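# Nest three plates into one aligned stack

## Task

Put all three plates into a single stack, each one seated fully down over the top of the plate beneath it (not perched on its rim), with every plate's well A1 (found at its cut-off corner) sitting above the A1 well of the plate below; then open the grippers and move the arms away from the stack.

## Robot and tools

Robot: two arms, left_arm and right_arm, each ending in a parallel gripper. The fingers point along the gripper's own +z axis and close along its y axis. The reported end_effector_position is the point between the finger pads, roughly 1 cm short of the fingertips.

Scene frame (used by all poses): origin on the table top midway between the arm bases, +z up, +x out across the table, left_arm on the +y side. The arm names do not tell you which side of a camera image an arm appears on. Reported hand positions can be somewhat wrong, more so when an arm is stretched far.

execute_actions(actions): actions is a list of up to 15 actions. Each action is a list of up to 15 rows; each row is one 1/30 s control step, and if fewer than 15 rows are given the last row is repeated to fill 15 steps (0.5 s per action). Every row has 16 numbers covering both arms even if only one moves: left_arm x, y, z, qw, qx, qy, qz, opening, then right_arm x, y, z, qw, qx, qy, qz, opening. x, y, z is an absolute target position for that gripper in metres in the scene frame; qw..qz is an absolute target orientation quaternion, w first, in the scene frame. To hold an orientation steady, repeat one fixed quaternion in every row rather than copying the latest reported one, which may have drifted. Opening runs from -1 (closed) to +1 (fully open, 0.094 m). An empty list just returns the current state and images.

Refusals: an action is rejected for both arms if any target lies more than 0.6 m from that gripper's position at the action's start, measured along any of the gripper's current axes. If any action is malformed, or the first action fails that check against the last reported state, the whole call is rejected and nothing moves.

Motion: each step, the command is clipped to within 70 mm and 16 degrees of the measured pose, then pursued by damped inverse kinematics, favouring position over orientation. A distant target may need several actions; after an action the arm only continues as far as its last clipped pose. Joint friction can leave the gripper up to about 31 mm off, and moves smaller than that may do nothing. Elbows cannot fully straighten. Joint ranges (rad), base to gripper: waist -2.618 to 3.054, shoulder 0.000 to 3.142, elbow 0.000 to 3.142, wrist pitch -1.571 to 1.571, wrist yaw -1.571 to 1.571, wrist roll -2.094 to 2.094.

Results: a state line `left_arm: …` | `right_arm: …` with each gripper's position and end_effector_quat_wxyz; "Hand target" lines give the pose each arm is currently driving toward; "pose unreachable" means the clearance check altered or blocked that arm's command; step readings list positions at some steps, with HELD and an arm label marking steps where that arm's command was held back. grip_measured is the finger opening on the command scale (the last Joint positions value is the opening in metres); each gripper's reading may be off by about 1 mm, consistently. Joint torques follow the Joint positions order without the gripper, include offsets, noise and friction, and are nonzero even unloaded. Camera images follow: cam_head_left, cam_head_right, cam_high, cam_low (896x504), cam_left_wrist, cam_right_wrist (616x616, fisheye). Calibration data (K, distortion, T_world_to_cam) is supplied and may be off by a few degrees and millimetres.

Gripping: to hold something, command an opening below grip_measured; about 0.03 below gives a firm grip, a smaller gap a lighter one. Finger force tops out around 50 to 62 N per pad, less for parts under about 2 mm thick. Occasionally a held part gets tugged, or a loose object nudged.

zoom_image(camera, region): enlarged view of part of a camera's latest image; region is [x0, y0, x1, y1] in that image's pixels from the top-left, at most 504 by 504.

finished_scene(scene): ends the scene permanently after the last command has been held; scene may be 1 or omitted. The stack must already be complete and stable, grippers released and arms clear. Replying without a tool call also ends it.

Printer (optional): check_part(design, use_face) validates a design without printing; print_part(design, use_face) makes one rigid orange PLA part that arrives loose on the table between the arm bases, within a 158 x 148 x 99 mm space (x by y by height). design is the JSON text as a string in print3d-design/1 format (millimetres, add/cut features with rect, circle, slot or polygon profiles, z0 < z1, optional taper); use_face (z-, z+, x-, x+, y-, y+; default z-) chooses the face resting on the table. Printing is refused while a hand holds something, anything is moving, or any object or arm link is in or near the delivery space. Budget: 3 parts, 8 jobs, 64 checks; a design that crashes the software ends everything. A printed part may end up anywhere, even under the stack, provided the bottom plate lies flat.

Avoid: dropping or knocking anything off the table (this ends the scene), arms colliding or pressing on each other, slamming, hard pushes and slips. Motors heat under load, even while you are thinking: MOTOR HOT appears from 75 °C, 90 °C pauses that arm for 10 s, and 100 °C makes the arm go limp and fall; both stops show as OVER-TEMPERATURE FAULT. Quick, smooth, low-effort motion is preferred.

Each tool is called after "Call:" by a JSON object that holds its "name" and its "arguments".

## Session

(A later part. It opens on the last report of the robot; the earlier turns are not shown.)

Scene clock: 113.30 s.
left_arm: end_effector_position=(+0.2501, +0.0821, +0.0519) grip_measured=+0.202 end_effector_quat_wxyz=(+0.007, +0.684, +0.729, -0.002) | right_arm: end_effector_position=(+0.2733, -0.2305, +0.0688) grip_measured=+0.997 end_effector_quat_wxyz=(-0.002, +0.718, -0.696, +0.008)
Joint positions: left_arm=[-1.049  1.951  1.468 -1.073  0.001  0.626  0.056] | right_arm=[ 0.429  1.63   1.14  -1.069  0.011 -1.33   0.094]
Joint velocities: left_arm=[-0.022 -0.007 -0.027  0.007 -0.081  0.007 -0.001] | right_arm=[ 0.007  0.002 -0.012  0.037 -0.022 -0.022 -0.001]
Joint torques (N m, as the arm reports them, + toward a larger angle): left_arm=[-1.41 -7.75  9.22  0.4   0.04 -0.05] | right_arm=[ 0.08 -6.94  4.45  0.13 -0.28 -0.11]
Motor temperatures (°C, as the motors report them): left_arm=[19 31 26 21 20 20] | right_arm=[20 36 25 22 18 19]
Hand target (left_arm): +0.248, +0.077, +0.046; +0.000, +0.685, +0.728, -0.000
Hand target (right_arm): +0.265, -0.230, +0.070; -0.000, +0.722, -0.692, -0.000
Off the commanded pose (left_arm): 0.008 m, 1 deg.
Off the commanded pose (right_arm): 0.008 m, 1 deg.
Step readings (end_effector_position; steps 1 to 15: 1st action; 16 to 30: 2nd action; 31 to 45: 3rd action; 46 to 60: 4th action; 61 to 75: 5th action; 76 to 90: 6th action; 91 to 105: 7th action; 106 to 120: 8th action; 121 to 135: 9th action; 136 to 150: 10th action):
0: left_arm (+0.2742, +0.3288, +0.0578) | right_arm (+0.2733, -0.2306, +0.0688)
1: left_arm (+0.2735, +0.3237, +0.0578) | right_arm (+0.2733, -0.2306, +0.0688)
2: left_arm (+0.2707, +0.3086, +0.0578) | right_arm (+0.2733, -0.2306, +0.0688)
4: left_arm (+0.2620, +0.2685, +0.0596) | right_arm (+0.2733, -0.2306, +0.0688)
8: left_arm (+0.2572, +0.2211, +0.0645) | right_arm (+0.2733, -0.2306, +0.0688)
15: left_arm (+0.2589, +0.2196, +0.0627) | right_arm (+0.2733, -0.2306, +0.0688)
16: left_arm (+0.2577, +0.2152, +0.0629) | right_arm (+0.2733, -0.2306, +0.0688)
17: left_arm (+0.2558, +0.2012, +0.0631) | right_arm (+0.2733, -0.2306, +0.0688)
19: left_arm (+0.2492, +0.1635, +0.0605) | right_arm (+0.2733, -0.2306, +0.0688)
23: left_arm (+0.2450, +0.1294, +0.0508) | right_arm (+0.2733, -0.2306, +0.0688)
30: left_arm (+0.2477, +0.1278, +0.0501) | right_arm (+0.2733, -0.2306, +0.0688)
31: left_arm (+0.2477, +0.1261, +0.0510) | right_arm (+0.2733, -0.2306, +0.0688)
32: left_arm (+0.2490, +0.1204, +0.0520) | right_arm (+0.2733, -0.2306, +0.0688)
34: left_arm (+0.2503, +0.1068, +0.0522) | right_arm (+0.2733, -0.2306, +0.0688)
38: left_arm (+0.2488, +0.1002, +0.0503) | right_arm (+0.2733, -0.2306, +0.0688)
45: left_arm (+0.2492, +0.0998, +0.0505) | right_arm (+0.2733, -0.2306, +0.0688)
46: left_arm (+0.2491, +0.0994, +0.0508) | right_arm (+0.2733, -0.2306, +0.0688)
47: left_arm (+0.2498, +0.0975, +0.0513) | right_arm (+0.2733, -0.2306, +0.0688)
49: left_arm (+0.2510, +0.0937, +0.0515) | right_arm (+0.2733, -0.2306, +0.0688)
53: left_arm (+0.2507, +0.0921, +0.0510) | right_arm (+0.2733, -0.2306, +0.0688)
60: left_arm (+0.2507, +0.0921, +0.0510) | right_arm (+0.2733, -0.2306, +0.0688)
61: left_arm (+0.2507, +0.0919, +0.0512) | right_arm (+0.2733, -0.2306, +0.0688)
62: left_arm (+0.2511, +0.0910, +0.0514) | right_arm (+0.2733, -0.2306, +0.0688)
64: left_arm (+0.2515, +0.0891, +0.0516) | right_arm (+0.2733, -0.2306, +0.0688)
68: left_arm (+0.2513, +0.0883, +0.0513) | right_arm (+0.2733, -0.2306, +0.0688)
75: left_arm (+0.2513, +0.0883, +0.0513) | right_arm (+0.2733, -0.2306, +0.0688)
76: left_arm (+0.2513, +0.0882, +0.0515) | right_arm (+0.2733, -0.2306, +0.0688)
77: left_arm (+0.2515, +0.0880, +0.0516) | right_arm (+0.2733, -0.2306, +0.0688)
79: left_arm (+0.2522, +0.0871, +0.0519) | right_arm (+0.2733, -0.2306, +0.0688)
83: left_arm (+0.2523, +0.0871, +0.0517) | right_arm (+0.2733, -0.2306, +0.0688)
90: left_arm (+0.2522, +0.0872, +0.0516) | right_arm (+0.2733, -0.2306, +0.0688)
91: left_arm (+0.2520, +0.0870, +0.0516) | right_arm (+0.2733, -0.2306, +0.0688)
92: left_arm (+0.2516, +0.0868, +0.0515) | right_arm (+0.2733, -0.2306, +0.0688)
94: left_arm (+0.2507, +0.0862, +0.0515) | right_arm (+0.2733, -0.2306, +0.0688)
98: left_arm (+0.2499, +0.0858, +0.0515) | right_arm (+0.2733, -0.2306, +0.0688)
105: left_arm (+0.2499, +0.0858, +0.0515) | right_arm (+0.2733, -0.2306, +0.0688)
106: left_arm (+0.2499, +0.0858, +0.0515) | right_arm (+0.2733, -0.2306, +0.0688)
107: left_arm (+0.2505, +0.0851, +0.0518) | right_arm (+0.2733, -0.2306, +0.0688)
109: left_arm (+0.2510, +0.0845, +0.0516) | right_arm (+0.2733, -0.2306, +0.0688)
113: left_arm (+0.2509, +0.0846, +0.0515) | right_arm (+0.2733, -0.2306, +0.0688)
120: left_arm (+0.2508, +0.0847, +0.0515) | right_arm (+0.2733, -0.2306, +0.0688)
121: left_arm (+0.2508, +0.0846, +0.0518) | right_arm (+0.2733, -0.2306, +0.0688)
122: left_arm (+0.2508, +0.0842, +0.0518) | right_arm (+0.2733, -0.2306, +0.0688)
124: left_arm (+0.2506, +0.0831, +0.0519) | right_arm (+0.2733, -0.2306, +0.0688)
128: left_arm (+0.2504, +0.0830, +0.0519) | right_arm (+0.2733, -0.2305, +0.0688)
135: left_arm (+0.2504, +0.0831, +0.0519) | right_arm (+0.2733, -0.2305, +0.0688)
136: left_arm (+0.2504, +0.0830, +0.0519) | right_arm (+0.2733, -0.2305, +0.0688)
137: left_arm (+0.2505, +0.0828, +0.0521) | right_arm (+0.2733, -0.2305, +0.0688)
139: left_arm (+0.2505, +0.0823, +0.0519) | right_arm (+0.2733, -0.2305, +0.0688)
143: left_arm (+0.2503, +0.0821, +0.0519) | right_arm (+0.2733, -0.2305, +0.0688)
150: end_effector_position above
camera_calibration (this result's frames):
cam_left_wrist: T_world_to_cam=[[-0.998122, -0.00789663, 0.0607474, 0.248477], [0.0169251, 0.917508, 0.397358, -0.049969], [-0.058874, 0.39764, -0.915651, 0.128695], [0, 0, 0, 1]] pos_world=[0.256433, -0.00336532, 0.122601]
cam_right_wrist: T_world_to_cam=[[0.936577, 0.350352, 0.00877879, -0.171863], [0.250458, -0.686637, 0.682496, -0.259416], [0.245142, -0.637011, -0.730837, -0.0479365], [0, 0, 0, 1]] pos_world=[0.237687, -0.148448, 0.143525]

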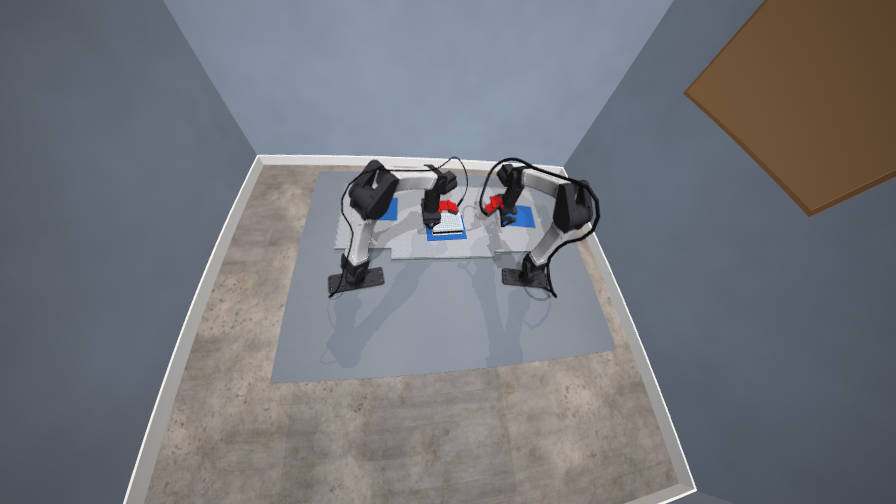

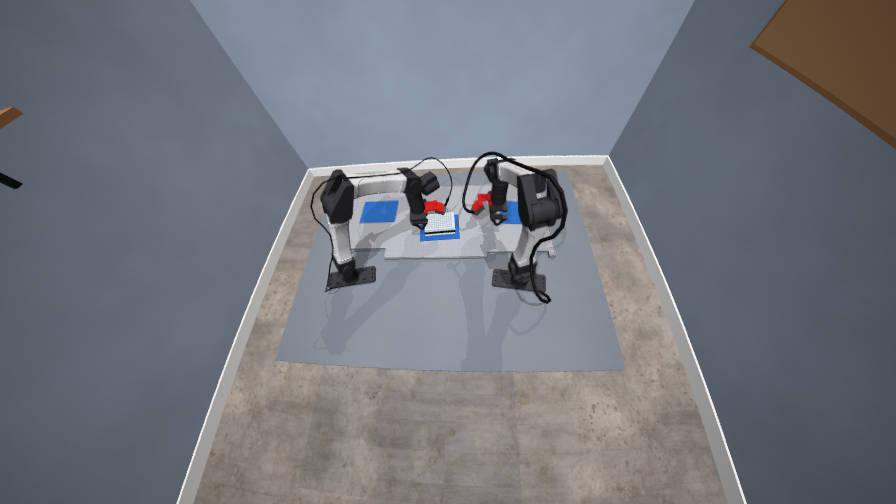

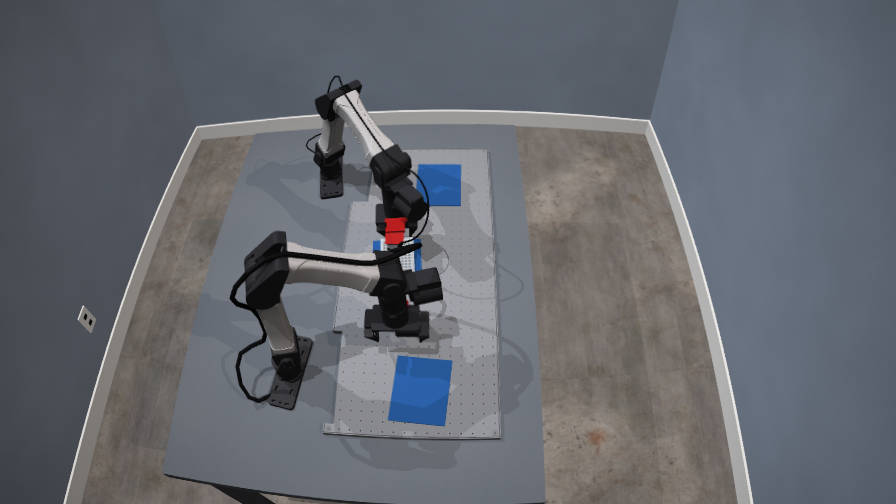

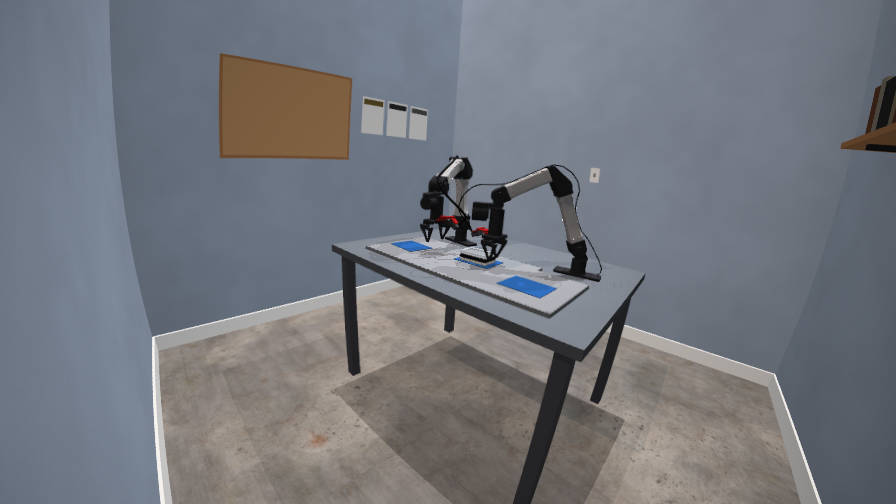

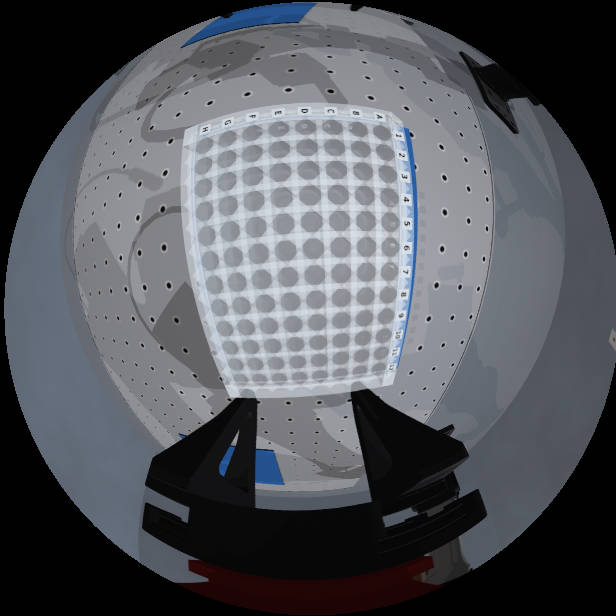

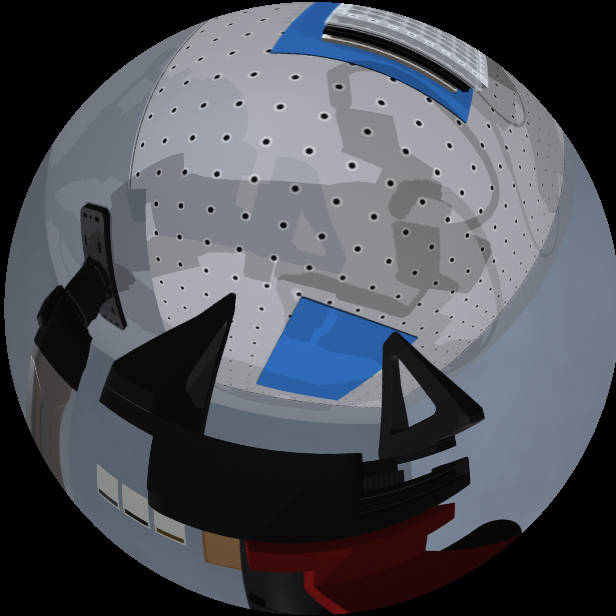

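The whole stack followed: engaged.

Call:
{"name": "execute_actions", "arguments": {"actions": [[[0.25,0.12,0.05,0,0.685,0.728,0,0.2,0.265,-0.23,0.07,0,0.722,-0.692,0,1]],[[0.26,0.22,0.06,0,0.681,0.732,0,1,0.27,-0.3,0.07,0,0.722,-0.692,0,1]],[[0.27,0.33,0.06,0,0.681,0.732,0,1,0.27,-0.3,0.07,0,0.722,-0.692,0,1]]]}}

Call:
{"name": "zoom_image", "arguments": {"camera": "cam_low", "region": [450,230,510,275]}}

Call:
{"name": "zoom_image", "arguments": {"camera": "cam_left_wrist", "region": [260,0,440,90]}}

Scene clock: 115.87 s.
left_arm: end_effector_position=(+0.2740, +0.3291, +0.0577) grip_measured=+1.000 end_effector_quat_wxyz=(-0.004, +0.669, +0.743, +0.005) | right_arm: end_effector_position=(+0.2768, -0.3027, +0.0677) grip_measured=+0.997 end_effector_quat_wxyz=(+0.002, +0.718, -0.696, +0.007)
Joint positions: left_arm=[-0.315  1.564  1.026 -1.034 -0.012  1.319  0.094] | right_arm=[ 0.172  1.611  1.116 -1.068  0.012 -1.586  0.094]
Joint velocities: left_arm=[-0.007  0.012  0.022  0.007 -0.022  0.256  0.   ] | right_arm=[ 0.012 -0.002  0.002 -0.066 -0.007 -0.022  0.   ]
Joint torques (N m, as the arm reports them, + toward a larger angle): left_arm=[ 0.21 -7.08  6.67  0.17  0.19  0.07] | right_arm=[ 0.14 -6.85  4.76  0.09 -0.25 -0.11]
Motor temperatures (°C, as the motors report them): left_arm=[19 32 26 21 20 20] | right_arm=[20 36 25 22 18 19]
Hand target (left_arm): +0.270, +0.329, +0.060; -0.000, +0.681, +0.732, -0.001
Hand target (right_arm): +0.270, -0.300, +0.070; -0.000, +0.722, -0.692, +0.000
Off the commanded pose (left_arm): 0.005 m, 2 deg.
Off the commanded pose (right_arm): 0.008 m, 1 deg.
Step readings (end_effector_position; steps 1 to 15: 1st action; 16 to 30: 2nd action; 31 to 45: 3rd action):
0: left_arm (+0.2501, +0.0821, +0.0519) | right_arm (+0.2733, -0.2305, +0.0688)
1: left_arm (+0.2503, +0.0844, +0.0507) | right_arm (+0.2733, -0.2305, +0.0688)
2: left_arm (+0.2487, +0.0919, +0.0491) | right_arm (+0.2733, -0.2305, +0.0688)
4: left_arm (+0.2467, +0.1093, +0.0470) | right_arm (+0.2733, -0.2305, +0.0688)
8: left_arm (+0.2497, +0.1183, +0.0474) | right_arm (+0.2733, -0.2305, +0.0688)
15: left_arm (+0.2497, +0.1183, +0.0477) | right_arm (+0.2733, -0.2305, +0.0688)
16: left_arm (+0.2511, +0.1221, +0.0467) | right_arm (+0.2738, -0.2354, +0.0685)
17: left_arm (+0.2503, +0.1353, +0.0454) | right_arm (+0.2743, -0.2496, +0.0679)
19: left_arm (+0.2513, +0.1738, +0.0463) | right_arm (+0.2760, -0.2831, +0.0677)
23: left_arm (+0.2627, +0.2180, +0.0574) | right_arm (+0.2768, -0.3029, +0.0677)
30: left_arm (+0.2640, +0.2189, +0.0604) | right_arm (+0.2768, -0.3027, +0.0677)
31: left_arm (+0.2649, +0.2234, +0.0591) | right_arm (+0.2768, -0.3027, +0.0677)
32: left_arm (+0.2658, +0.2374, +0.0576) | right_arm (+0.2768, -0.3027, +0.0677)
34: left_arm (+0.2678, +0.2766, +0.0552) | right_arm (+0.2768, -0.3027, +0.0677)
38: left_arm (+0.2735, +0.3270, +0.0573) | right_arm (+0.2768, -0.3027, +0.0677)
45: end_effector_position above
camera_calibration (this result's frames):
cam_left_wrist: T_world_to_cam=[[-0.996458, -0.0509491, 0.0668987, 0.287241], [-0.0182857, 0.907801, 0.419003, -0.267726], [-0.0820785, 0.416295, -0.905517, 0.0368138], [0, 0, 0, 1]] pos_world=[0.28435, 0.242351, 0.126298]
cam_right_wrist: T_world_to_cam=[[0.936888, 0.349628, 0.00089139, -0.149601], [0.254692, -0.684234, 0.683342, -0.309514], [0.239525, -0.639988, -0.730098, -0.0949738], [0, 0, 0, 1]] pos_world=[0.241739, -0.220257, 0.142297]

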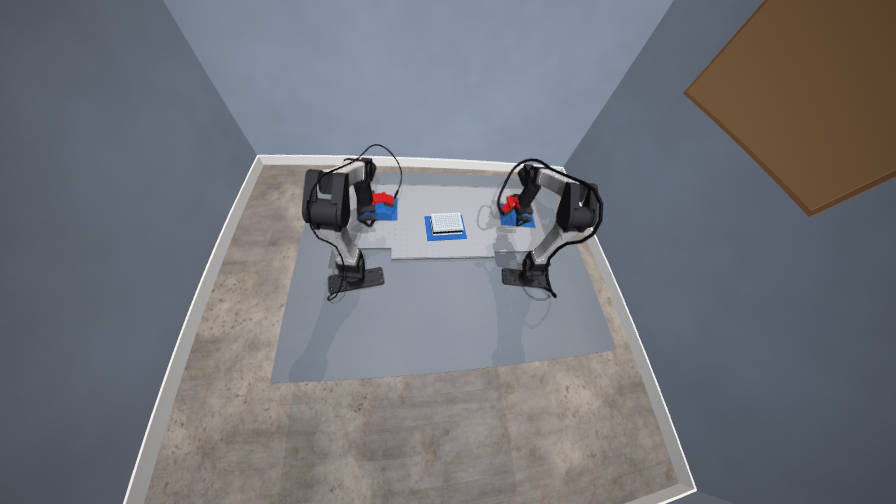

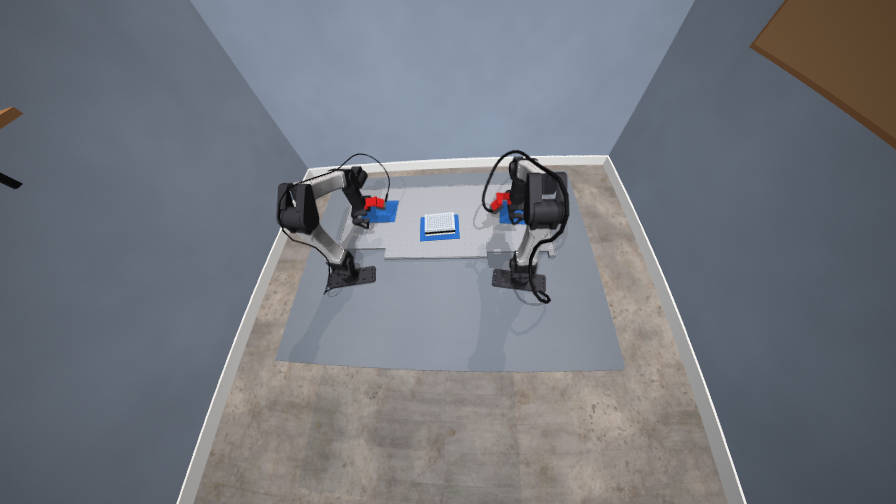

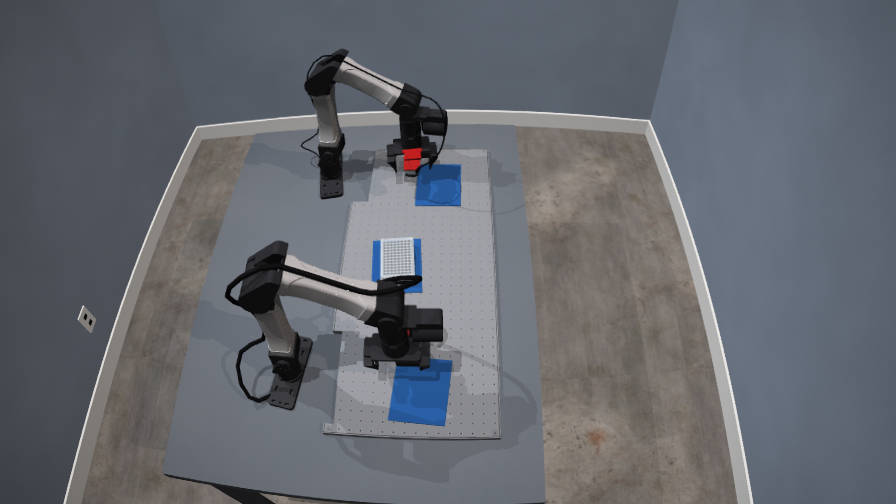

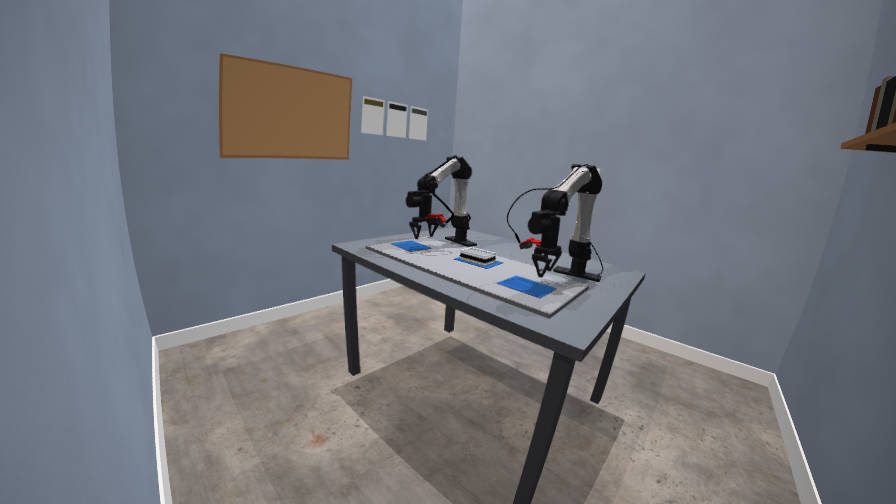

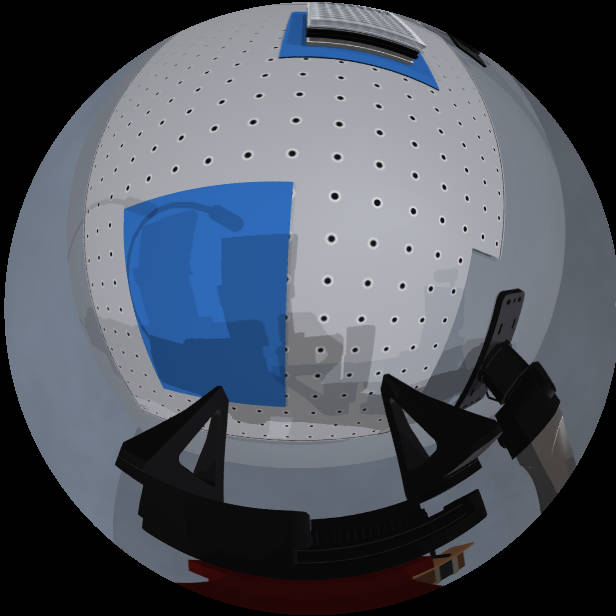

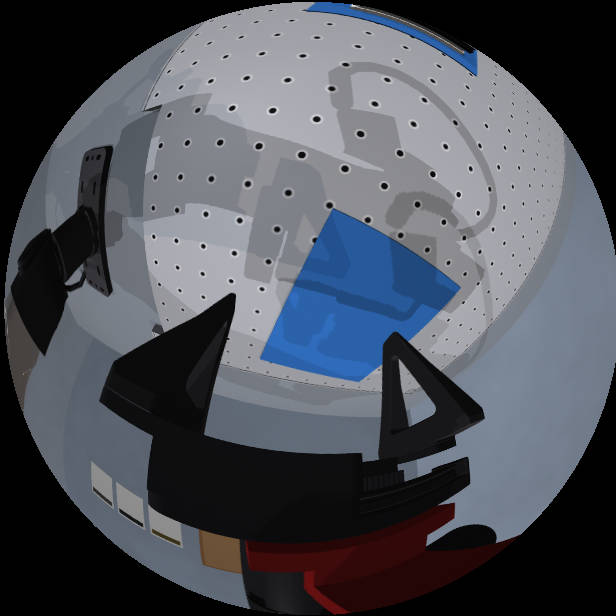

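Region (450, 230, 510, 275) of cam_low's 896x504 image, scaled by 8.400, with more detail than that image has; it fills the top 378 rows of this view, and the rest is white.

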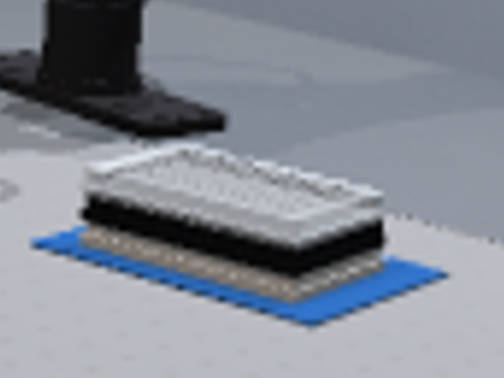

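Region (260, 0, 440, 90) of cam_left_wrist's 616x616 image, scaled by 2.800, with more detail than that image has.

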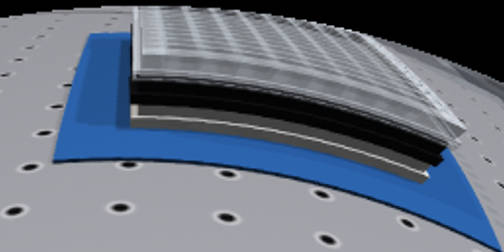

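Call:
{"name": "finished_scene", "arguments": {}}

The scene is finished: the task was done.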